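# Place the two closest-weight pistons in the steel tray

## Task

Of the five pistons, find the two whose weights are nearest to each other and set both in the steel parts tray. None of the other three may touch the tray or hang over its edge. The tray must end up lying flat on the bench. Everything must stay in place by itself, with no gripper holding it. Finally, open the grippers and move the arms away.

## Robot and tools

Robot: two arms, left_arm and right_arm, mounted facing each other across a table. Each has six joints in this fixed order: waist, shoulder, elbow, wrist pitch, wrist yaw, wrist roll, followed by a gripper. Stated joint ranges in radians (real ends may differ by up to 0.010): waist -3.054 to 3.054, shoulder 0.000 to 3.142, elbow 0.000 to 2.356, wrist pitch -1.571 to 1.571, wrist yaw -1.571 to 1.571, wrist roll -3.142 to 3.142. Load limits in N m: waist 17.4, shoulder 21.6, elbow 21.5, wrist pitch 5.67, wrist yaw 5.65, wrist roll 5.3; a carried object adds to the load. Reaching a limit causes a torque fault: the arm halts for 10 seconds and the rest of that call is dropped.

Scene frame: origin at the table centre, table surface at z = +0.020 m, +z upward. left_arm's base sits on the +y side. The names left and right do not correspond to image sides. Each gripper's fingers point along its own +x and close along its own y. The reported end_effector_position is the point midway between the pads, roughly 3 to 4 cm short of the fingertips, and it may be inaccurate, especially when the arm is stretched out.

The 14-number row (used by both motion tools): one flat list covering both arms. Numbers 1-6 are left_arm joint values, number 7 is left_arm opening, numbers 8-13 are right_arm joints, number 14 is right_arm opening. Every number lies in [-1, 1]. Joint values are offsets, not poses, scaled so that 1.0 equals 0.9615 rad for waist, shoulder and elbow, 1.713 rad for wrist pitch, 1.767 rad for wrist yaw and 1.728 rad for wrist roll. The opening is absolute: +1 fully open, empty fingers close at about -0.80, and values down to -1 close no further. A full close needs at least about 0.5 s. An arm that should not move gets zeros for its joints.

execute_actions(actions): a list of actions; each action is a table of up to 15 rows, each row held for one 1/30 s step; a short table repeats its last row for the remaining steps. Joint offsets in every row are measured from the angles at the start of that action (not from the previous row); for a call's first action, that is the last reported state. An action asking any joint to go more than 0.010 rad outward beyond its range is refused for both arms; if the first action fails this, or any action is malformed, nothing in the call runs. An empty list just returns the current state and images. A joint pushed past its real end stops there and the result prints "joint sent to its limit" (absence of that line does not prove there is more room).

move(target, speed, blocking): target is one 14-number row whose joint offsets count from the Joint positions in the most recent result that listed them. All joints travel in sync, so the hand follows a curve, over 0.5 to 10 s. speed (rad/s, 0.01 to 2, default 0.5) caps the joint with the farthest to go. Finger values are applied at the start. Moves ignore obstacles and the other arm. Faster moves strike harder, and aiming beyond a contact point presses harder. blocking=false returns after 0.5 s while motion continues; until a result shows it finished, other motion calls are refused, so use wait or stop. The extra "move:" line reports the ending (done, off_target, moving, held, fault), limits=held or limits=none, and each arm's joint farthest from target. To keep pressing as before, send offsets from Joint positions to Joint targets.

wait(seconds): 0 to 10 s, arms hold their last command; a running move carries on and the wait ends early when it finishes. stop(): brakes a running move (needs room); fingers keep going. zoom_image(camera, region): camera is cam_left_wrist or cam_right_wrist (both 504x504); region [x0, y0, x1, y1] in pixels from the top-left, at most 504 by 504. finished_scene(scene): give the current scene number; irreversible; the goal must already hold and persist.

Results: per-arm state line with gripper position (m), orientation quaternion wxyz, and velocities (m/s, rad/s); Joint positions and Joint velocities per arm in joint order, then pad gap in metres (0.088 fully open); Joint targets, the angles currently being chased; grip_measured, the opening on the command scale. "joint command not followed" means a clearance check altered joint targets. MOTOR HOT appears from 50 °C; at 95 °C an OVER-TEMPERATURE FAULT holds the arm, and if it does not cool within 30 to 60 s the arm loses power and goes limp.

Motion behaviour: each step the joint target is kept within a lead of the measured angle (0.211 rad waist/shoulder/elbow, 0.213 wrist pitch, 0.267 wrist yaw, 0.228 wrist roll), and targets are scaled back if the hand would be sent over 70 mm away, so big offsets take several actions; finish unfinished motion with a new command. Friction can leave joints short, especially at full reach; check positions after moves.

Gripping: command about 0.07 below grip_measured for a firm hold, less for a light one. Readings may be off by around 1 mm and read up to 3 mm (0.061) narrow while squeezing. Parts under about 3 mm wide get reduced force. Pad force tops out around 34 to 49 N.

Avoid: dropping or knocking anything off the table, arms colliding or pressing on each other, hard impacts, and pushing the tray off level. Parts may occasionally be tugged or nudged by disturbances. The simulation keeps running while you compose a reply, with the robot holding its last command, and holding loads heats motors.

Each tool is called as name(argument=value, ...), one argument or row to a line, values as JSON.

## Session

I'll start by looking at the current state.

execute_actions(
  actions=[],
)

Scene clock: 0.00 s.
left_arm: end_effector_position=(+0.3685, +0.4243, +0.3172) grip_measured=+0.829 end_effector_quat_wxyz=(+0.741, -0.157, +0.614, -0.220) end_effector_velocity=(+0.000, +0.000, -0.001) end_effector_angular_velocity=(+0.008, -0.001, +0.004) | right_arm: end_effector_position=(-0.2983, -0.1984, +0.2842) grip_measured=+0.840 end_effector_quat_wxyz=(-0.109, -0.634, -0.098, +0.759) end_effector_velocity=(+0.002, -0.001, +0.000) end_effector_angular_velocity=(-0.012, -0.001, -0.009)
Joint names: [waist, shoulder, elbow, wrist pitch, wrist yaw, wrist roll]
Joint positions: left_arm=[ 1.848  1.598  1.424 -1.39   0.571  0.358  0.08 ] | right_arm=[ 0.681  1.971  2.027 -1.522 -0.144 -0.995  0.08 ]
Joint velocities: left_arm=[-0.002 -0.002 -0.002  0.007 -0.007 -0.007  0.   ] | right_arm=[-0.002 -0.002 -0.002 -0.007 -0.007  0.007  0.   ]
Motor temperatures (°C, as the motors report them): left_arm=[24 24 24 26 24 23] | right_arm=[25 22 24 25 25 24]
Heat: left arm: hottest wrist pitch 26 °C (+0.0 °C/min); right arm: hottest waist 25 °C (+0.0 °C/min).
Joint targets: left_arm=[1.848 1.598 1.424 -1.390 0.571 0.358] | right_arm=[0.681 1.971 2.027 -1.522 -0.144 -0.995]

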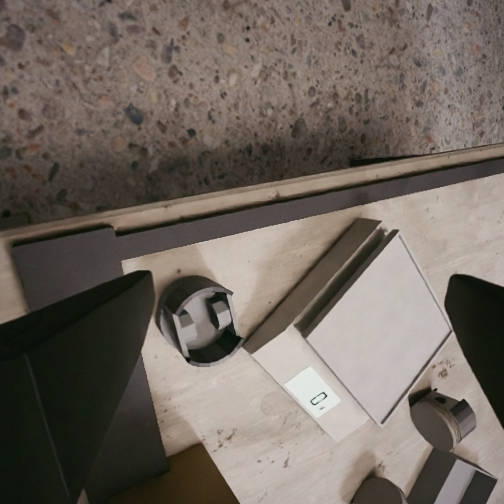

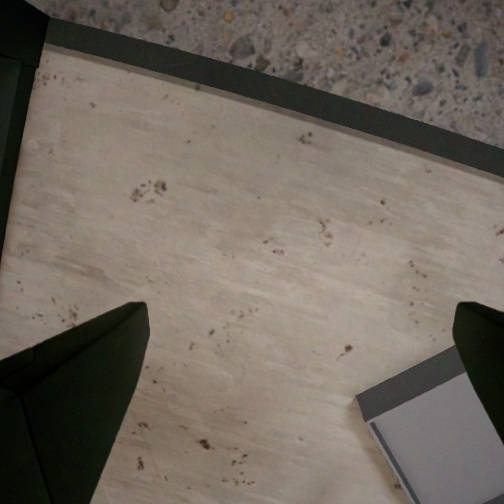

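move(
  target=[0,0,0,0,-0.323,-0.207,1, 0,0,0,0,0.0815,0.576,1],
  speed=0.8,
)

Scene clock: 4.90 s.
left_arm: end_effector_position=(+0.3473, +0.5023, +0.2934) grip_measured=+0.989 end_effector_quat_wxyz=(-0.704, +0.094, -0.698, -0.092) end_effector_velocity=(-0.003, +0.002, +0.001) end_effector_angular_velocity=(+0.020, +0.008, +0.005) | right_arm: end_effector_position=(-0.2848, -0.1823, +0.2827) grip_measured=+1.000 end_effector_quat_wxyz=(+0.255, -0.628, +0.232, +0.698) end_effector_velocity=(-0.001, +0.001, -0.001) end_effector_angular_velocity=(-0.003, +0.006, +0.006)
Joint names: [waist, shoulder, elbow, wrist pitch, wrist yaw, wrist roll]
Joint positions: left_arm=[ 1.848  1.598  1.424 -1.39   0.003  0.004  0.087] | right_arm=[ 0.681  1.971  2.027 -1.522 -0.004 -0.003  0.088]
Joint velocities: left_arm=[-0.002 -0.007 -0.002 -0.007 -0.022 -0.007  0.   ] | right_arm=[-0.002  0.002 -0.002  0.007 -0.007 -0.007  0.   ]
Motor temperatures (°C, as the motors report them): left_arm=[24 25 25 26 24 23] | right_arm=[25 24 24 26 25 24]
Heat: left arm: hottest wrist pitch 26 °C (+0.0 °C/min); right arm: hottest wrist pitch 26 °C (+0.0 °C/min).
Joint targets: left_arm=[1.848 1.598 1.424 -1.390 0.000 0.001] | right_arm=[0.681 1.971 2.027 -1.522 0.000 0.001]
move: done; limits=none; left_arm: farthest joint: the wrist roll, 0.004 radians from its target (0.358 radians at the start); right_arm: farthest joint: the wrist yaw, 0.004 radians from its target (0.144 radians at the start)

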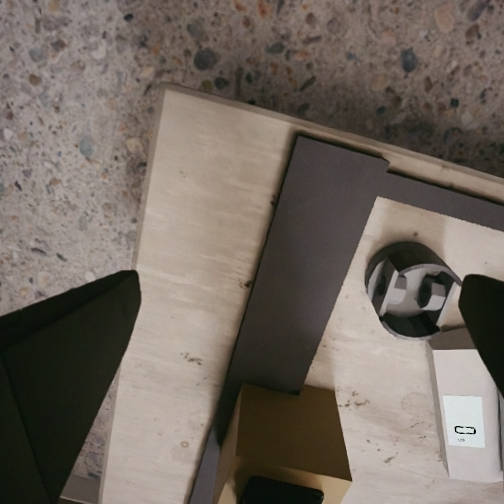

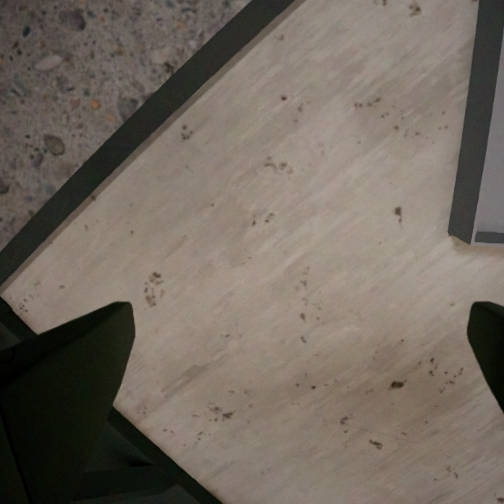

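move(
  target=[-1,-0.414,0.183,-0.064,0,0,1, -0.604,-0.802,-0.444,0.013,0,0,1],
  speed=0.8,
)

Scene clock: 8.00 s.
left_arm: end_effector_position=(+0.2510, +0.2841, +0.4295) grip_measured=+0.989 end_effector_quat_wxyz=(+0.799, +0.179, +0.496, -0.290) end_effector_velocity=(-0.001, +0.000, -0.002) end_effector_angular_velocity=(+0.015, +0.003, -0.011) | right_arm: end_effector_position=(-0.0550, -0.2157, +0.3868) grip_measured=+1.000 end_effector_quat_wxyz=(+0.509, -0.418, +0.313, +0.684) end_effector_velocity=(-0.001, -0.006, -0.004) end_effector_angular_velocity=(-0.030, +0.008, +0.014)
Joint names: [waist, shoulder, elbow, wrist pitch, wrist yaw, wrist roll]
Joint positions: left_arm=[ 0.89   1.203  1.589 -1.497  0.003  0.004  0.087] | right_arm=[ 0.104  1.207  1.61  -1.502 -0.004 -0.002  0.088]
Joint velocities: left_arm=[-0.007  0.002 -0.002 -0.007 -0.007  0.007 -0.   ] | right_arm=[-0.002 -0.002 -0.007 -0.022 -0.022 -0.007  0.   ]
Motor temperatures (°C, as the motors report them): left_arm=[24 25 25 26 24 23] | right_arm=[25 25 25 26 25 24]
Heat: left arm: hottest wrist pitch 26 °C (+0.0 °C/min); right arm: hottest wrist pitch 26 °C (+7.5 °C/min).
Joint targets: left_arm=[0.887 1.200 1.600 -1.500 0.003 0.004] | right_arm=[0.101 1.200 1.600 -1.500 -0.004 -0.003]
move: off_target (left_arm); limits=none; left_arm: farthest joint: the elbow, 0.011 radians from its target (0.176 radians at the start); right_arm: farthest joint: the elbow, 0.010 radians from its target (0.427 radians at the start)

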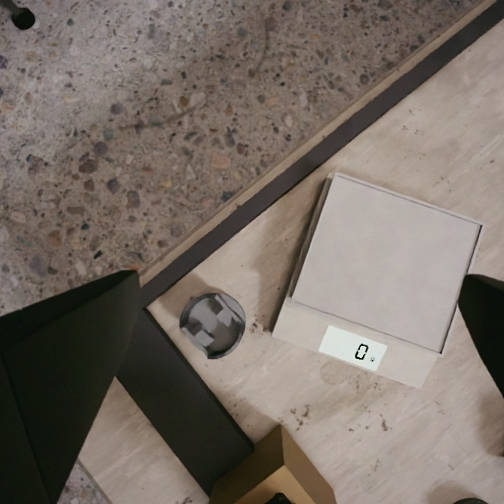

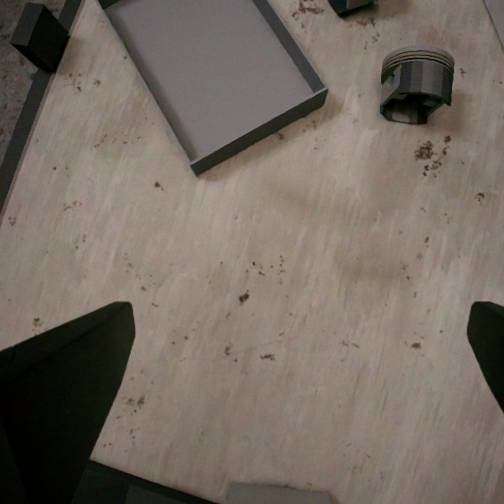

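move(
  target=[-0.7,0,0,0,0,0,1, -0.2,0,0,0.2,0,0,1],
  speed=0.8,
)

Scene clock: 10.47 s.
left_arm: end_effector_position=(+0.1237, +0.2072, +0.4295) grip_measured=+0.989 end_effector_quat_wxyz=(+0.659, +0.332, +0.410, -0.536) end_effector_velocity=(+0.001, +0.003, +0.000) end_effector_angular_velocity=(+0.006, -0.016, +0.009) | right_arm: end_effector_position=(-0.0187, -0.1484, +0.4312) grip_measured=+1.000 end_effector_quat_wxyz=(+0.623, -0.274, +0.248, +0.690) end_effector_velocity=(-0.000, -0.002, -0.001) end_effector_angular_velocity=(-0.007, -0.001, +0.008)
Joint names: [waist, shoulder, elbow, wrist pitch, wrist yaw, wrist roll]
Joint positions: left_arm=[ 0.22   1.203  1.589 -1.497  0.003  0.004  0.087] | right_arm=[-0.085  1.207  1.61  -1.161 -0.004 -0.002  0.088]
Joint velocities: left_arm=[-0.007 -0.007 -0.002 -0.007 -0.022 -0.007 -0.   ] | right_arm=[-0.002 -0.002 -0.002 -0.007 -0.007 -0.007  0.   ]
Motor temperatures (°C, as the motors report them): left_arm=[24 25 25 26 24 23] | right_arm=[25 25 25 26 25 24]
Heat: left arm: hottest wrist pitch 26 °C (+0.0 °C/min); right arm: hottest wrist pitch 26 °C (+5.7 °C/min).
Joint targets: left_arm=[0.217 1.203 1.589 -1.497 0.003 0.004] | right_arm=[-0.088 1.207 1.610 -1.159 -0.004 -0.002]
move: done; limits=none; left_arm: farthest joint: the waist, 0.003 radians from its target (0.673 radians at the start); right_arm: farthest joint: the waist, 0.004 radians from its target (0.193 radians at the start)

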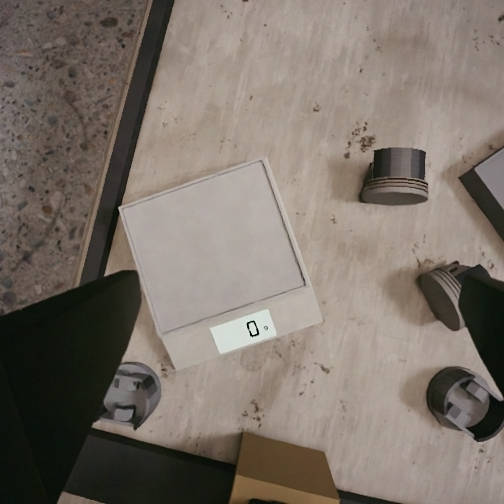

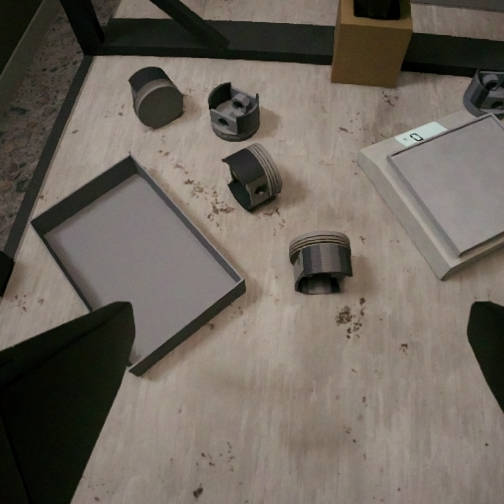

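zoom_image(
  camera="cam_right_wrist",
  region=[100, 50, 380, 310],
)

zoom_image(
  camera="cam_left_wrist",
  region=[330, 130, 504, 450],
)

Region (100, 50, 380, 310) of cam_right_wrist's 504x504 image, scaled by 1.800, with more detail than that image has; it fills the top 468 rows of this view, and the rest is white.

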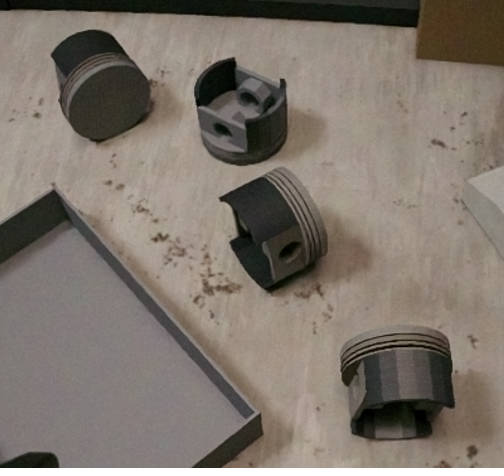

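Region (330, 130, 504, 450) of cam_left_wrist's 504x504 image, scaled by 1.575, with more detail than that image has; it fills the left 274 columns of this view, and the rest is white.

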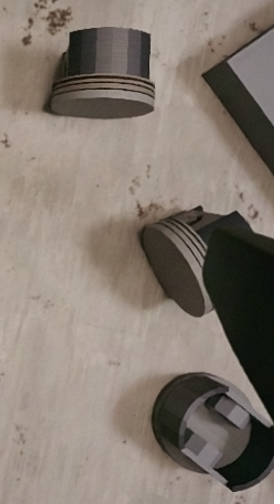

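zoom_image(
  camera="cam_right_wrist",
  region=[344, 60, 504, 200],
)

Region (344, 60, 504, 200) of cam_right_wrist's 504x504 image, scaled by 3.150, with more detail than that image has; it fills the top 441 rows of this view, and the rest is white.

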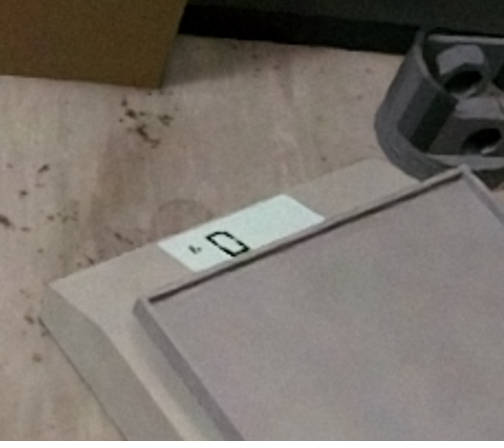

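move(
  target=[1,0.164,-0.783,0.2635,0,-0.382,1, -0.113,0.665,-0.298,0.321,0,0,1],
  speed=0.8,
)

Scene clock: 19.27 s.
left_arm: end_effector_position=(+0.2702, +0.3459, +0.2043) grip_measured=+0.989 end_effector_quat_wxyz=(-0.706, +0.092, -0.697, -0.085) end_effector_velocity=(-0.001, +0.002, -0.000) end_effector_angular_velocity=(+0.010, +0.004, +0.010) | right_arm: end_effector_position=(+0.0126, -0.0045, +0.1786) grip_measured=+1.000 end_effector_quat_wxyz=(+0.602, -0.371, +0.374, +0.600) end_effector_velocity=(-0.002, -0.002, -0.003) end_effector_angular_velocity=(-0.012, +0.017, +0.014)
Joint names: [waist, shoulder, elbow, wrist pitch, wrist yaw, wrist roll]
Joint positions: left_arm=[ 1.178  1.355  0.849 -1.049  0.003 -0.653  0.087] | right_arm=[-0.19   1.831  1.333 -0.612 -0.004 -0.002  0.088]
Joint velocities: left_arm=[ 0.002 -0.002 -0.002 -0.007 -0.007 -0.007 -0.   ] | right_arm=[-0.002  0.002 -0.002 -0.007 -0.022 -0.007  0.   ]
Motor temperatures (°C, as the motors report them): left_arm=[24 25 26 27 24 23] | right_arm=[25 25 26 27 25 24]
Heat: left arm: hottest wrist pitch 27 °C (+3.1 °C/min); right arm: hottest wrist pitch 27 °C (+6.2 °C/min).
Joint targets: left_arm=[1.182 1.361 0.836 -1.046 0.003 -0.656] | right_arm=[-0.193 1.846 1.324 -0.611 -0.004 -0.002]
move: off_target (left_arm, right_arm); limits=none; left_arm: farthest joint: the elbow, 0.013 radians from its target (0.753 radians at the start); right_arm: farthest joint: the shoulder, 0.016 radians from its target (0.640 radians at the start)

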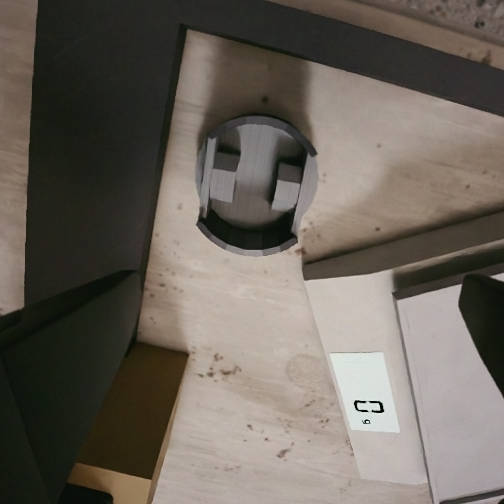

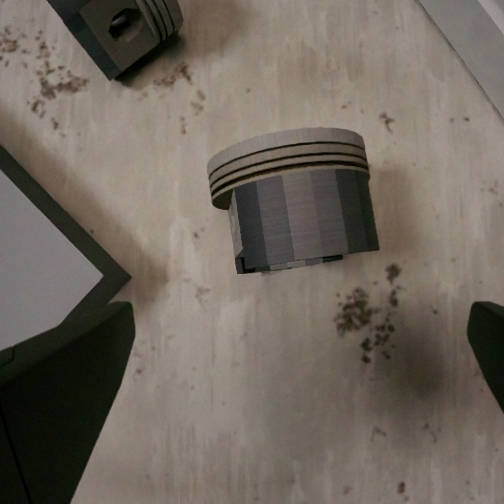

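move(
  target=[0.078,0.174,-0.212,0.198,0,0.117,0.75, -0.02,0.22,0.018,0.097,0,-0.104,1],
  speed=0.4,
)

Scene clock: 23.33 s.
left_arm: end_effector_position=(+0.2759, +0.3599, +0.1298) grip_measured=+0.753 end_effector_quat_wxyz=(-0.705, +0.045, -0.707, -0.043) end_effector_velocity=(+0.004, -0.001, -0.001) end_effector_angular_velocity=(+0.001, -0.019, +0.005) | right_arm: end_effector_position=(+0.0201, +0.0236, +0.1159) grip_measured=+1.000 end_effector_quat_wxyz=(+0.568, -0.425, +0.329, +0.623) end_effector_velocity=(-0.000, -0.000, +0.002) end_effector_angular_velocity=(+0.007, -0.016, +0.019)
Joint names: [waist, shoulder, elbow, wrist pitch, wrist yaw, wrist roll]
Joint positions: left_arm=[ 1.251  1.516  0.656 -0.713  0.003 -0.454  0.076] | right_arm=[-0.206  2.023  1.343 -0.448 -0.004 -0.179  0.088]
Joint velocities: left_arm=[-0.002  0.002 -0.002  0.022 -0.007 -0.007 -0.   ] | right_arm=[ 0.002 -0.007 -0.007  0.007  0.007 -0.022  0.   ]
Motor temperatures (°C, as the motors report them): left_arm=[24 25 26 27 24 23] | right_arm=[25 25 26 27 25 24]
Heat: left arm: hottest wrist pitch 27 °C (+2.6 °C/min); right arm: hottest wrist pitch 27 °C (+5.1 °C/min).
Joint targets: left_arm=[1.253 1.522 0.645 -0.710 0.003 -0.451] | right_arm=[-0.209 2.042 1.350 -0.446 -0.004 -0.182]
move: off_target (left_arm, right_arm); limits=none; left_arm: farthest joint: the elbow, 0.011 radians from its target (0.204 radians at the start); right_arm: farthest joint: the shoulder, 0.019 radians from its target (0.212 radians at the start)

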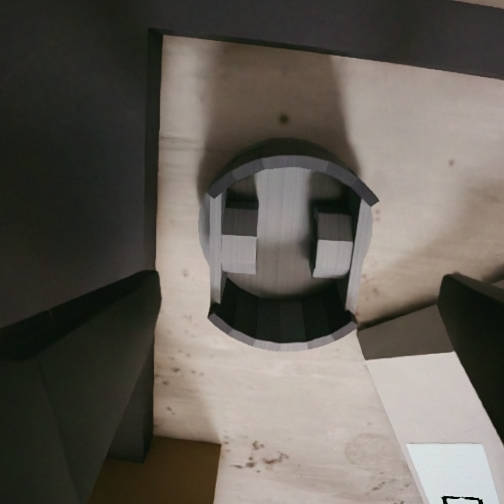

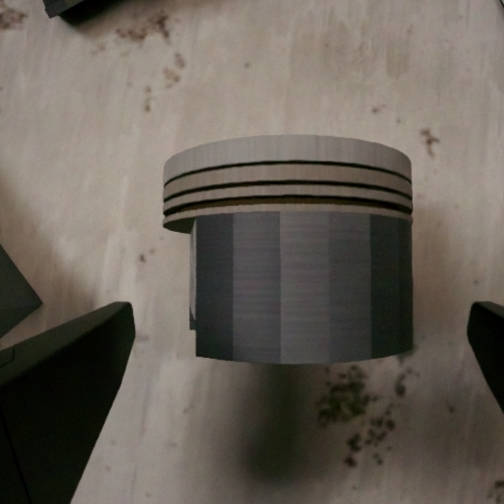

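move(
  target=[0.032,0.193,-0.0775,0.145,0,0.0185,0.75, 0,0.171,0.024,0.0724,0,0,1],
  speed=0.25,
)

Scene clock: 27.40 s.
left_arm: end_effector_position=(+0.2835, +0.3637, +0.0829) grip_measured=+0.753 end_effector_quat_wxyz=(-0.705, +0.044, -0.706, -0.043) end_effector_velocity=(-0.002, +0.003, -0.001) end_effector_angular_velocity=(+0.025, +0.005, -0.015) | right_arm: end_effector_position=(+0.0204, +0.0405, +0.0693) grip_measured=+1.000 end_effector_quat_wxyz=(+0.567, -0.426, +0.330, +0.623) end_effector_velocity=(+0.005, +0.001, +0.003) end_effector_angular_velocity=(+0.012, -0.010, -0.004)
Joint names: [waist, shoulder, elbow, wrist pitch, wrist yaw, wrist roll]
Joint positions: left_arm=[ 1.278  1.695  0.591 -0.467  0.003 -0.425  0.076] | right_arm=[-0.206  2.166  1.36  -0.325 -0.005 -0.179  0.088]
Joint velocities: left_arm=[-0.007  0.002 -0.002 -0.007 -0.022  0.007 -0.   ] | right_arm=[-0.007 -0.007 -0.002  0.007  0.007 -0.007  0.   ]
Motor temperatures (°C, as the motors report them): left_arm=[24 25 26 27 24 23] | right_arm=[25 26 27 27 25 24]
Heat: left arm: hottest wrist pitch 27 °C (+2.2 °C/min); right arm: hottest elbow 27 °C (+4.4 °C/min).
Joint targets: left_arm=[1.281 1.702 0.582 -0.464 0.003 -0.422] | right_arm=[-0.206 2.188 1.366 -0.324 -0.004 -0.179]
move: off_target (right_arm); limits=none; left_arm: farthest joint: the elbow, 0.010 radians from its target (0.075 radians at the start); right_arm: farthest joint: the shoulder, 0.022 radians from its target (0.164 radians at the start)

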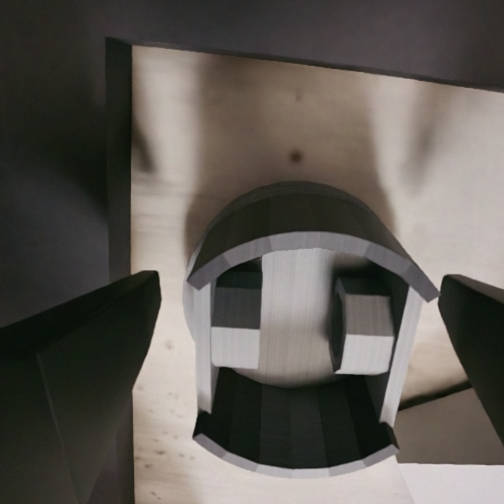

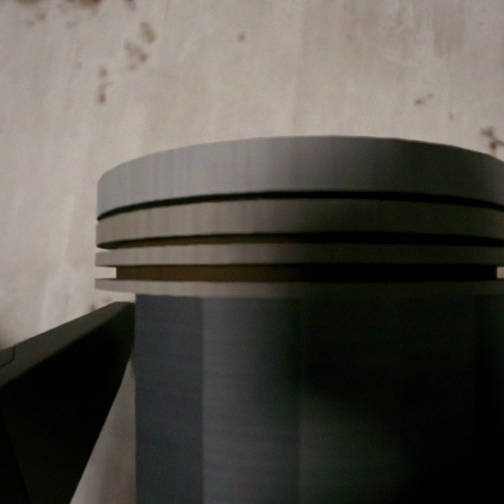

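move(
  target=[0,0.003,-0.034,0.013,0,0,0.75, 0,0.02,0.006,0,0,0,0.25],
  speed=0.1,
)

move(
  target=[0,0,0,0,0,0,0.2, 0,0.02,0.006,0,0,0,0.25],
  speed=0.1,
)

Scene clock: 29.60 s.
left_arm: end_effector_position=(+0.2786, +0.3652, +0.0793) grip_measured=+0.753 end_effector_quat_wxyz=(-0.704, +0.044, -0.707, -0.043) end_effector_velocity=(-0.001, +0.001, -0.001) end_effector_angular_velocity=(+0.006, -0.004, +0.005) | right_arm: end_effector_position=(+0.0201, +0.0405, +0.0693) grip_measured=+0.304 end_effector_quat_wxyz=(+0.567, -0.425, +0.330, +0.624) end_effector_velocity=(+0.005, +0.001, +0.001) end_effector_angular_velocity=(+0.007, -0.010, -0.004)
Joint names: [waist, shoulder, elbow, wrist pitch, wrist yaw, wrist roll]
Joint positions: left_arm=[ 1.278  1.695  0.569 -0.448  0.003 -0.425  0.076] | right_arm=[-0.205  2.166  1.36  -0.325 -0.005 -0.179  0.054]
Joint velocities: left_arm=[-0.002 -0.002 -0.007  0.007 -0.007 -0.007 -0.   ] | right_arm=[-0.007 -0.002 -0.002  0.007  0.007 -0.007 -0.   ]
Motor temperatures (°C, as the motors report them): left_arm=[24 25 26 27 24 23] | right_arm=[25 26 27 27 25 24]
Heat: left arm: hottest wrist pitch 27 °C (+2.0 °C/min); right arm: hottest elbow 27 °C (+4.1 °C/min).
Joint targets: left_arm=[1.278 1.698 0.559 -0.445 0.003 -0.425] | right_arm=[-0.206 2.185 1.366 -0.325 -0.005 -0.179]
move: off_target (left_arm, right_arm); limits=none; left_arm: farthest joint: the elbow, 0.011 radians from its target (0.033 radians at the start); right_arm: farthest joint: the shoulder, 0.020 radians from its target (0.020 radians at the start)

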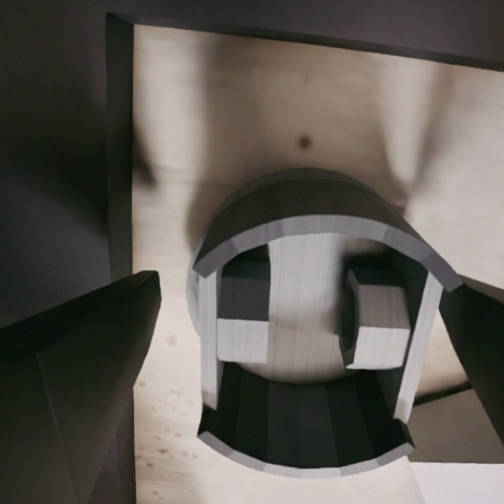

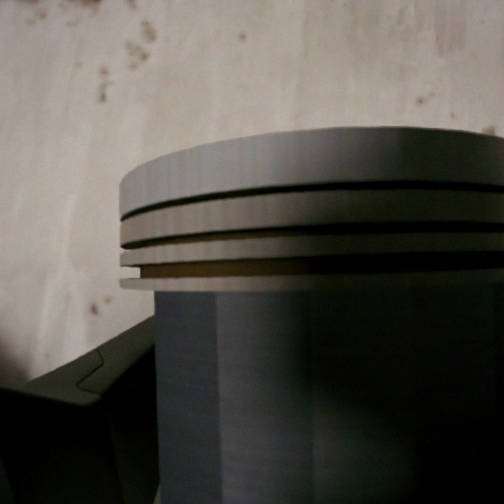

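Scene clock: 30.30 s.
left_arm: end_effector_position=(+0.2785, +0.3651, +0.0793) grip_measured=+0.282 end_effector_quat_wxyz=(-0.704, +0.044, -0.708, -0.043) end_effector_velocity=(+0.004, +0.003, +0.001) end_effector_angular_velocity=(+0.017, -0.018, -0.005) | right_arm: end_effector_position=(+0.0201, +0.0405, +0.0693) grip_measured=+0.304 end_effector_quat_wxyz=(+0.567, -0.425, +0.330, +0.624) end_effector_velocity=(+0.000, -0.001, +0.002) end_effector_angular_velocity=(-0.002, +0.004, +0.007)
Joint names: [waist, shoulder, elbow, wrist pitch, wrist yaw, wrist roll]
Joint positions: left_arm=[ 1.278  1.695  0.569 -0.449  0.004 -0.425  0.053] | right_arm=[-0.205  2.166  1.36  -0.325 -0.005 -0.179  0.054]
Joint velocities: left_arm=[ 0.002 -0.002  0.002  0.007 -0.022  0.007  0.   ] | right_arm=[-0.002 -0.007 -0.002 -0.007 -0.007 -0.007  0.   ]
Motor temperatures (°C, as the motors report them): left_arm=[24 25 26 27 24 23] | right_arm=[25 26 27 27 25 24]
Heat: left arm: hottest wrist pitch 27 °C (+2.0 °C/min); right arm: hottest elbow 27 °C (+4.0 °C/min).
Joint targets: left_arm=[1.278 1.695 0.569 -0.448 0.003 -0.425] | right_arm=[-0.205 2.185 1.366 -0.325 -0.005 -0.179]
move: off_target (right_arm); limits=none; left_arm: farthest joint: the wrist pitch, 0.001 radians from its target (0.000 radians at the start); right_arm: farthest joint: the shoulder, 0.020 radians from its target (0.020 radians at the start)

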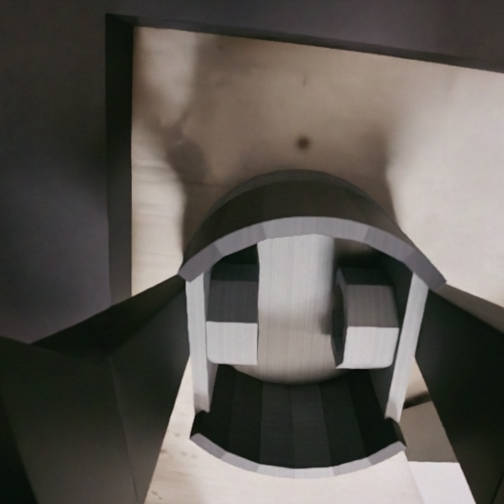

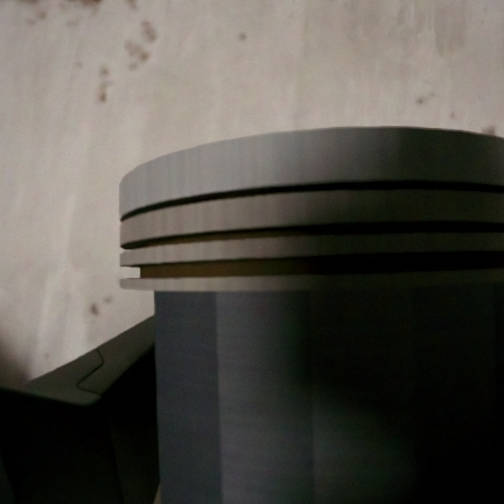

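move(
  target=[0,-0.278,0.212,-0.267,0,0,0.2, 0,-0.27,0.007,-0.157,0,0,0.22],
  speed=0.4,
)

Scene clock: 33.33 s.
left_arm: end_effector_position=(+0.2773, +0.3655, +0.1667) grip_measured=+0.282 end_effector_quat_wxyz=(-0.701, +0.043, -0.711, -0.044) end_effector_velocity=(+0.000, +0.002, +0.002) end_effector_angular_velocity=(+0.007, -0.005, +0.024) | right_arm: end_effector_position=(+0.0193, +0.0045, +0.1497) grip_measured=+0.304 end_effector_quat_wxyz=(+0.560, -0.434, +0.339, +0.619) end_effector_velocity=(-0.002, -0.005, -0.002) end_effector_angular_velocity=(-0.022, +0.016, -0.015)
Joint names: [waist, shoulder, elbow, wrist pitch, wrist yaw, wrist roll]
Joint positions: left_arm=[ 1.278  1.437  0.756 -0.903  0.004 -0.425  0.053] | right_arm=[-0.205  1.926  1.36  -0.594 -0.005 -0.179  0.054]
Joint velocities: left_arm=[ 0.002 -0.007  0.002 -0.007 -0.007 -0.022  0.   ] | right_arm=[ 0.002 -0.002 -0.002 -0.022 -0.007  0.022 -0.001]
Motor temperatures (°C, as the motors report them): left_arm=[24 26 26 27 24 23] | right_arm=[25 28 28 27 25 24]
Heat: left arm: hottest wrist pitch 27 °C (+1.8 °C/min); right arm: hottest shoulder 28 °C (+5.4 °C/min).
Joint targets: left_arm=[1.278 1.427 0.773 -0.906 0.004 -0.425] | right_arm=[-0.205 1.906 1.367 -0.594 -0.005 -0.179]
move: off_target (left_arm, right_arm); limits=none; left_arm: farthest joint: the elbow, 0.017 radians from its target (0.204 radians at the start); right_arm: farthest joint: the shoulder, 0.020 radians from its target (0.259 radians at the start)

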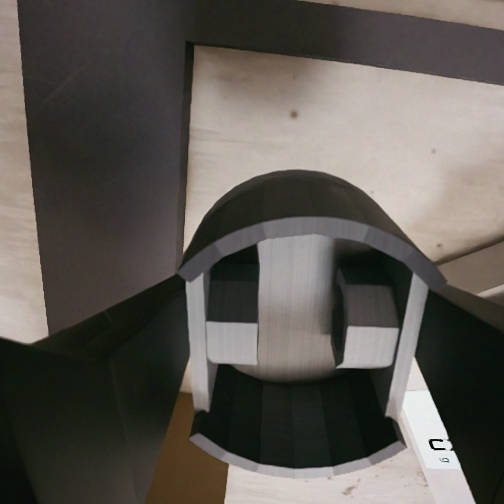

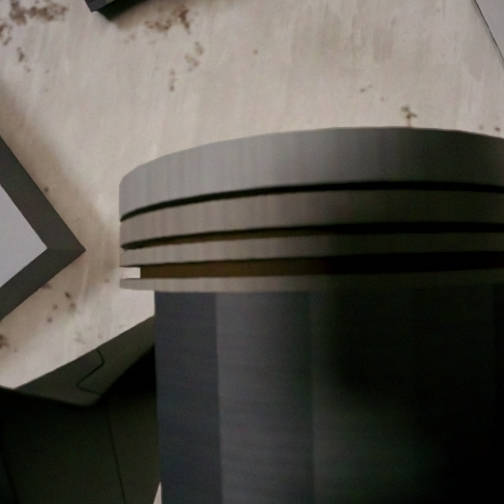

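move(
  target=[-0.709,0.208,0.182,0.031,0,0.282,0.2, 0,-0.021,0.007,0,0,0,0.22],
  speed=0.6,
)

Scene clock: 35.93 s.
left_arm: end_effector_position=(+0.2213, +0.2118, +0.1601) grip_measured=+0.282 end_effector_quat_wxyz=(+0.613, +0.350, +0.614, -0.353) end_effector_velocity=(+0.004, +0.001, +0.000) end_effector_angular_velocity=(+0.006, -0.022, +0.010) | right_arm: end_effector_position=(+0.0192, +0.0044, +0.1497) grip_measured=+0.304 end_effector_quat_wxyz=(+0.560, -0.434, +0.339, +0.619) end_effector_velocity=(-0.000, -0.002, -0.000) end_effector_angular_velocity=(-0.007, -0.002, +0.021)
Joint names: [waist, shoulder, elbow, wrist pitch, wrist yaw, wrist roll]
Joint positions: left_arm=[ 0.6    1.633  0.915 -0.852  0.004  0.059  0.053] | right_arm=[-0.205  1.926  1.36  -0.594 -0.005 -0.179  0.054]
Joint velocities: left_arm=[ 0.002 -0.002 -0.002  0.007 -0.022 -0.007  0.   ] | right_arm=[-0.002 -0.002 -0.002 -0.007 -0.007 -0.022 -0.   ]
Motor temperatures (°C, as the motors report them): left_arm=[24 26 26 27 24 23] | right_arm=[25 28 28 27 25 24]
Heat: left arm: hottest wrist pitch 27 °C (+1.7 °C/min); right arm: hottest shoulder 28 °C (+5.0 °C/min).
Joint targets: left_arm=[0.597 1.637 0.931 -0.850 0.004 0.062] | right_arm=[-0.205 1.906 1.367 -0.594 -0.005 -0.179]
move: off_target (left_arm, right_arm); limits=none; left_arm: farthest joint: the elbow, 0.016 radians from its target (0.175 radians at the start); right_arm: farthest joint: the shoulder, 0.021 radians from its target (0.021 radians at the start)

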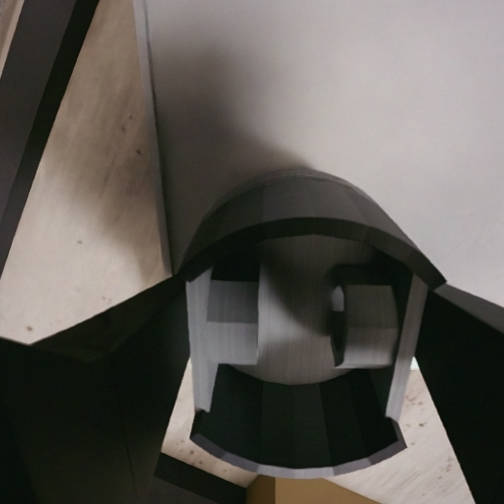

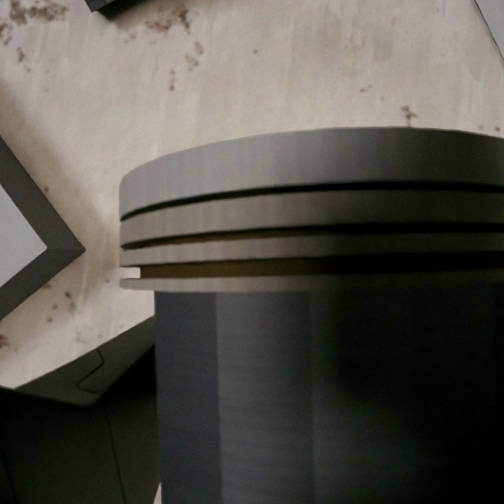

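move(
  target=[0,0.079,-0.053,0.069,0,0,0.2, 0,-0.021,0.007,0,0,0,0.22],
  speed=0.15,
)

Scene clock: 40.43 s.
left_arm: end_effector_position=(+0.2231, +0.2090, +0.1404) grip_measured=+0.282 end_effector_quat_wxyz=(+0.614, +0.349, +0.613, -0.353) end_effector_velocity=(+0.001, -0.001, +0.000) end_effector_angular_velocity=(-0.002, -0.010, +0.005) | right_arm: end_effector_position=(+0.0177, +0.0070, +0.1544) grip_measured=+0.304 end_effector_quat_wxyz=(+0.562, -0.431, +0.335, +0.622) end_effector_velocity=(-0.000, +0.001, -0.001) end_effector_angular_velocity=(+0.003, +0.004, +0.007)
Joint names: [waist, shoulder, elbow, wrist pitch, wrist yaw, wrist roll]
Joint positions: left_arm=[ 0.6    1.683  0.88  -0.764  0.004  0.059  0.053] | right_arm=[-0.202  1.923  1.37  -0.596 -0.007 -0.179  0.054]
Joint velocities: left_arm=[-0.002 -0.002 -0.002  0.007 -0.007 -0.007 -0.   ] | right_arm=[-0.002  0.002 -0.002  0.007 -0.007 -0.007 -0.   ]
Motor temperatures (°C, as the motors report them): left_arm=[24 26 27 27 24 23] | right_arm=[25 30 28 28 25 24]
Heat: left arm: hottest elbow 27 °C (+1.5 °C/min); right arm: hottest shoulder 30 °C (+7.4 °C/min).
Joint targets: left_arm=[0.600 1.709 0.864 -0.734 0.004 0.059] | right_arm=[-0.205 1.906 1.367 -0.594 -0.006 -0.179]
move: off_target (left_arm, right_arm); limits=none; left_arm: farthest joint: the wrist pitch, 0.030 radians from its target (0.118 radians at the start); right_arm: farthest joint: the shoulder, 0.017 radians from its target (0.017 radians at the start)

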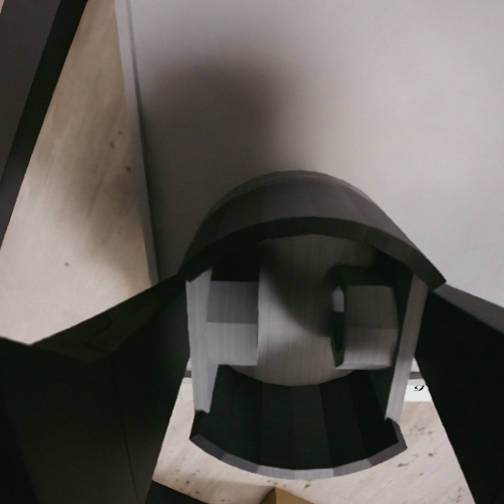

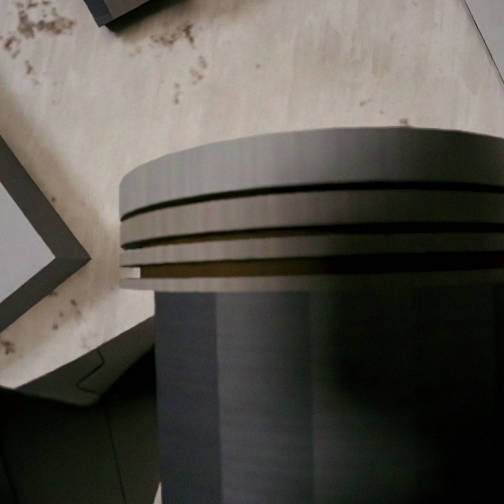

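move(
  target=[0,0,0,0,0,0,0.7, 0,-0.018,0,0,0,0,0.22],
  speed=0.15,
)

Scene clock: 41.67 s.
left_arm: end_effector_position=(+0.2233, +0.2088, +0.1397) grip_measured=+0.696 end_effector_quat_wxyz=(+0.614, +0.349, +0.613, -0.353) end_effector_velocity=(+0.003, -0.001, -0.000) end_effector_angular_velocity=(-0.002, -0.010, +0.010) | right_arm: end_effector_position=(+0.0177, +0.0070, +0.1544) grip_measured=+0.304 end_effector_quat_wxyz=(+0.562, -0.431, +0.335, +0.622) end_effector_velocity=(-0.002, -0.005, -0.002) end_effector_angular_velocity=(-0.022, +0.017, +0.013)
Joint names: [waist, shoulder, elbow, wrist pitch, wrist yaw, wrist roll]
Joint positions: left_arm=[ 0.6    1.686  0.88  -0.761  0.004  0.059  0.073] | right_arm=[-0.202  1.923  1.37  -0.596 -0.007 -0.179  0.054]
Joint velocities: left_arm=[ 0.002  0.002  0.002  0.007 -0.007 -0.007  0.   ] | right_arm=[-0.002 -0.002 -0.002 -0.022 -0.022 -0.007 -0.   ]
Motor temperatures (°C, as the motors report them): left_arm=[24 26 27 27 24 23] | right_arm=[25 30 28 28 25 24]
Heat: left arm: hottest elbow 27 °C (+1.4 °C/min); right arm: hottest shoulder 30 °C (+7.2 °C/min).
Joint targets: left_arm=[0.600 1.683 0.880 -0.764 0.004 0.059] | right_arm=[-0.202 1.905 1.370 -0.595 -0.007 -0.179]
move: off_target (right_arm); limits=none; left_arm: farthest joint: the shoulder, 0.003 radians from its target (0.000 radians at the start); right_arm: farthest joint: the shoulder, 0.017 radians from its target (0.017 radians at the start)

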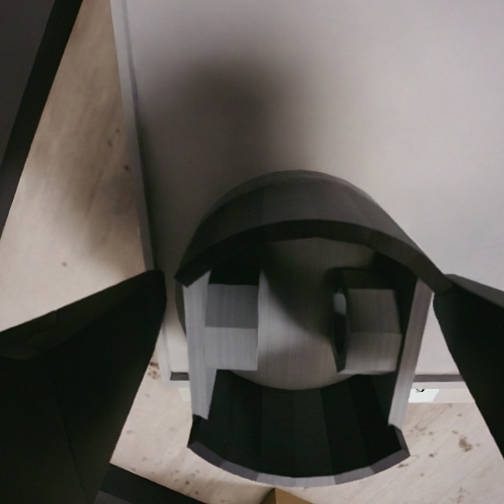

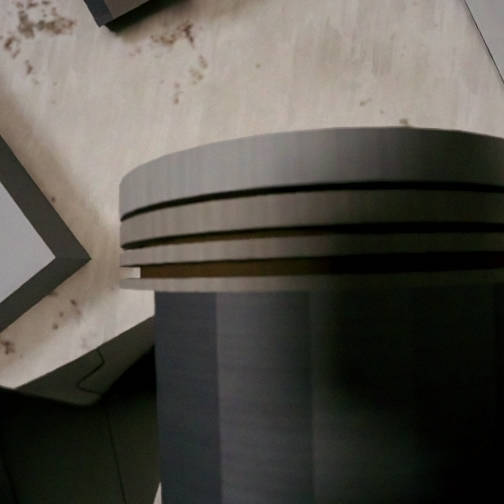

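move(
  target=[-0.177,-0.49,0.151,-0.355,0,0,1, -0.312,0.568,0.932,-0.19,0,0,0.22],
  speed=0.6,
)

Scene clock: 45.67 s.
left_arm: end_effector_position=(+0.1504, +0.2635, +0.2688) grip_measured=+0.989 end_effector_quat_wxyz=(+0.580, +0.401, +0.584, -0.402) end_effector_velocity=(-0.000, +0.002, -0.000) end_effector_angular_velocity=(+0.010, -0.004, +0.005) | right_arm: end_effector_position=(+0.1894, +0.1080, +0.1645) grip_measured=+0.304 end_effector_quat_wxyz=(+0.655, -0.369, +0.386, +0.534) end_effector_velocity=(+0.002, -0.003, -0.000) end_effector_angular_velocity=(-0.008, -0.001, -0.012)
Joint names: [waist, shoulder, elbow, wrist pitch, wrist yaw, wrist roll]
Joint positions: left_arm=[ 0.432  1.22   1.012 -1.366  0.004  0.059  0.087] | right_arm=[-0.504  2.452  2.252 -0.921 -0.007 -0.179  0.054]
Joint velocities: left_arm=[-0.002 -0.002 -0.002 -0.007 -0.007 -0.007 -0.   ] | right_arm=[-0.002 -0.002 -0.002 -0.007  0.007  0.007  0.   ]
Motor temperatures (°C, as the motors report them): left_arm=[24 26 27 27 24 23] | right_arm=[25 31 29 28 25 24]
Heat: left arm: hottest elbow 27 °C (+1.3 °C/min); right arm: hottest shoulder 31 °C (+7.9 °C/min).
Joint targets: left_arm=[0.429 1.215 1.025 -1.369 0.004 0.059] | right_arm=[-0.503 2.469 2.266 -0.921 -0.007 -0.179]
move: off_target (left_arm, right_arm); limits=none; left_arm: farthest joint: the elbow, 0.013 radians from its target (0.145 radians at the start); right_arm: farthest joint: the shoulder, 0.017 radians from its target (0.547 radians at the start)

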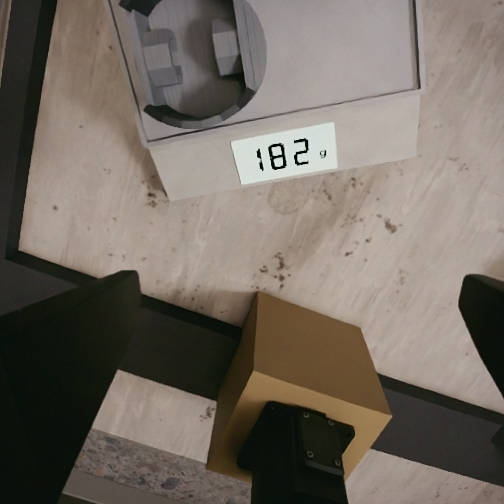

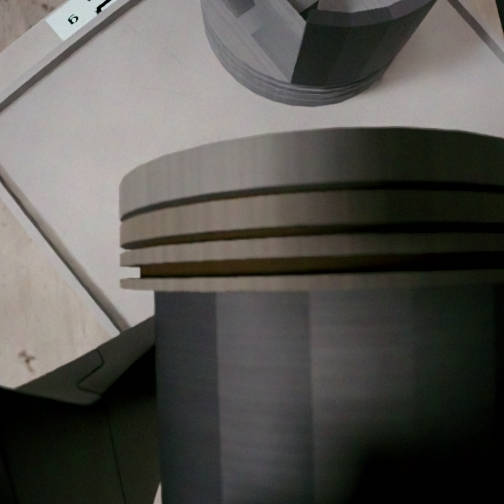

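move(
  target=[0,0,0,0,0,0,1, 0,0.029,-0.11,0.06,0,0,0.22],
  speed=0.12,
)

Scene clock: 48.67 s.
left_arm: end_effector_position=(+0.1504, +0.2635, +0.2688) grip_measured=+0.989 end_effector_quat_wxyz=(+0.580, +0.401, +0.584, -0.402) end_effector_velocity=(+0.002, +0.003, -0.000) end_effector_angular_velocity=(+0.016, -0.017, -0.010) | right_arm: end_effector_position=(+0.1894, +0.1078, +0.1365) grip_measured=+0.304 end_effector_quat_wxyz=(+0.654, -0.371, +0.389, +0.533) end_effector_velocity=(+0.001, -0.004, -0.002) end_effector_angular_velocity=(-0.015, -0.005, +0.001)
Joint names: [waist, shoulder, elbow, wrist pitch, wrist yaw, wrist roll]
Joint positions: left_arm=[ 0.432  1.22   1.012 -1.366  0.004  0.059  0.087] | right_arm=[-0.504  2.46   2.157 -0.825 -0.007 -0.179  0.054]
Joint velocities: left_arm=[-0.002 -0.002 -0.002 -0.007 -0.022  0.007 -0.   ] | right_arm=[-0.002 -0.002 -0.007 -0.007  0.007 -0.007 -0.   ]
Motor temperatures (°C, as the motors report them): left_arm=[24 26 27 27 24 23] | right_arm=[25 32 29 28 25 24]
Heat: left arm: hottest elbow 27 °C (+1.2 °C/min); right arm: hottest shoulder 32 °C (+8.6 °C/min).
Joint targets: left_arm=[0.432 1.220 1.012 -1.366 0.004 0.059] | right_arm=[-0.504 2.480 2.146 -0.818 -0.007 -0.179]
move: off_target (right_arm); limits=none; left_arm: farthest joint: the waist, 0.000 radians from its target (0.000 radians at the start); right_arm: farthest joint: the shoulder, 0.020 radians from its target (0.028 radians at the start)

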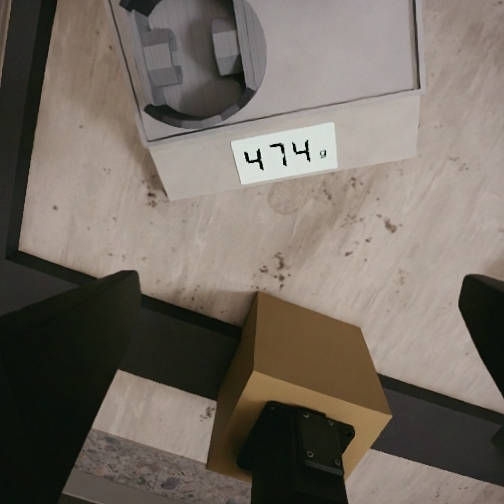

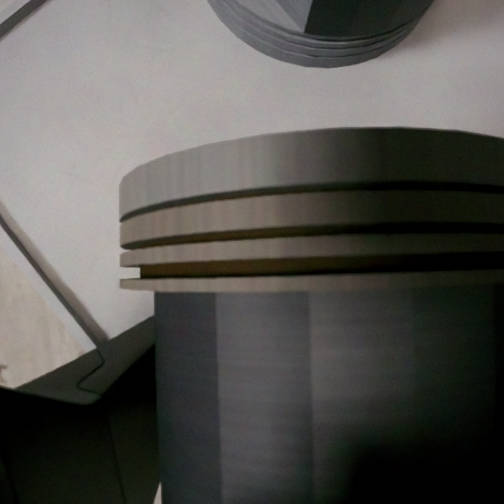

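Contact made. Release and read.

move(
  target=[0,0,0,0,0,0,1, 0,0,0,0,0,0,0.8],
  speed=0.12,
)

wait(
  seconds=1.5,
)

Scene clock: 49.67 s.
left_arm: end_effector_position=(+0.1504, +0.2635, +0.2688) grip_measured=+0.989 end_effector_quat_wxyz=(+0.580, +0.401, +0.584, -0.402) end_effector_velocity=(-0.004, +0.004, -0.001) end_effector_angular_velocity=(+0.022, +0.018, +0.005) | right_arm: end_effector_position=(+0.1895, +0.1083, +0.1366) grip_measured=+0.797 end_effector_quat_wxyz=(+0.654, -0.370, +0.388, +0.534) end_effector_velocity=(-0.001, +0.002, +0.001) end_effector_angular_velocity=(+0.012, +0.013, +0.014)
Joint names: [waist, shoulder, elbow, wrist pitch, wrist yaw, wrist roll]
Joint positions: left_arm=[ 0.432  1.22   1.012 -1.366  0.004  0.059  0.087] | right_arm=[-0.504  2.46   2.157 -0.823 -0.007 -0.179  0.078]
Joint velocities: left_arm=[-0.002  0.002 -0.002 -0.022  0.007 -0.007  0.   ] | right_arm=[-0.002 -0.002 -0.002  0.007 -0.022 -0.007  0.   ]
Motor temperatures (°C, as the motors report them): left_arm=[24 26 27 27 24 23] | right_arm=[25 33 30 28 25 24]
Heat: left arm: hottest elbow 27 °C (+1.2 °C/min); right arm: hottest shoulder 33 °C (+9.7 °C/min).
Joint targets: left_arm=[0.432 1.220 1.012 -1.366 0.004 0.059] | right_arm=[-0.504 2.460 2.157 -0.825 -0.007 -0.179]
move: done; limits=none; left_arm: farthest joint: the waist, 0.000 radians from its target (0.000 radians at the start); right_arm: farthest joint: the wrist pitch, 0.002 radians from its target (0.000 radians at the start)

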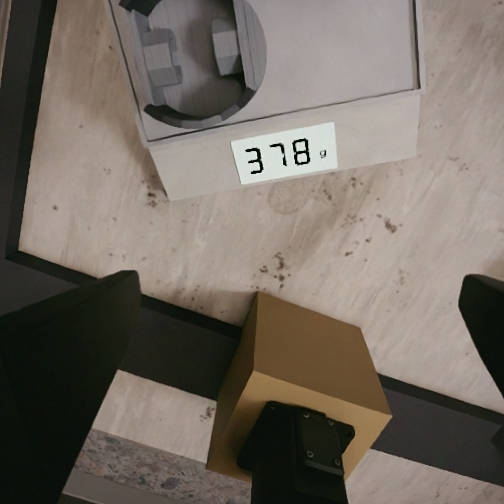

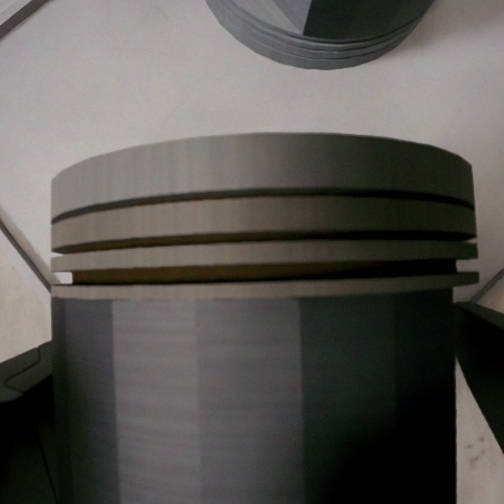

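Scene clock: 51.17 s.
left_arm: end_effector_position=(+0.1504, +0.2635, +0.2688) grip_measured=+0.989 end_effector_quat_wxyz=(+0.580, +0.401, +0.584, -0.402) end_effector_velocity=(+0.003, +0.001, -0.001) end_effector_angular_velocity=(+0.007, -0.021, -0.010) | right_arm: end_effector_position=(+0.1895, +0.1083, +0.1366) grip_measured=+0.798 end_effector_quat_wxyz=(+0.654, -0.370, +0.388, +0.534) end_effector_velocity=(-0.001, -0.002, -0.000) end_effector_angular_velocity=(-0.012, -0.013, +0.019)
Joint names: [waist, shoulder, elbow, wrist pitch, wrist yaw, wrist roll]
Joint positions: left_arm=[ 0.432  1.22   1.012 -1.366  0.004  0.059  0.087] | right_arm=[-0.504  2.46   2.157 -0.823 -0.007 -0.179  0.078]
Joint velocities: left_arm=[-0.002 -0.002 -0.007  0.007 -0.022  0.007  0.   ] | right_arm=[ 0.002 -0.002 -0.002 -0.007  0.007 -0.022 -0.   ]
Motor temperatures (°C, as the motors report them): left_arm=[24 26 27 27 24 23] | right_arm=[25 33 30 28 25 24]
Heat: left arm: hottest elbow 27 °C (+1.2 °C/min); right arm: hottest shoulder 33 °C (+9.4 °C/min).
Joint targets: left_arm=[0.432 1.220 1.012 -1.366 0.004 0.059] | right_arm=[-0.504 2.460 2.157 -0.825 -0.007 -0.179]
wait: 1.50 s; at rest by 0.17 s

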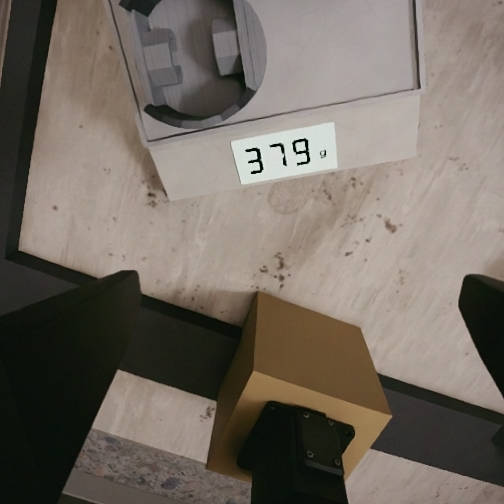

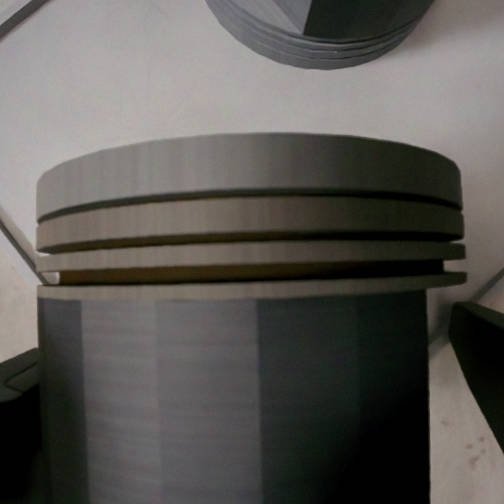

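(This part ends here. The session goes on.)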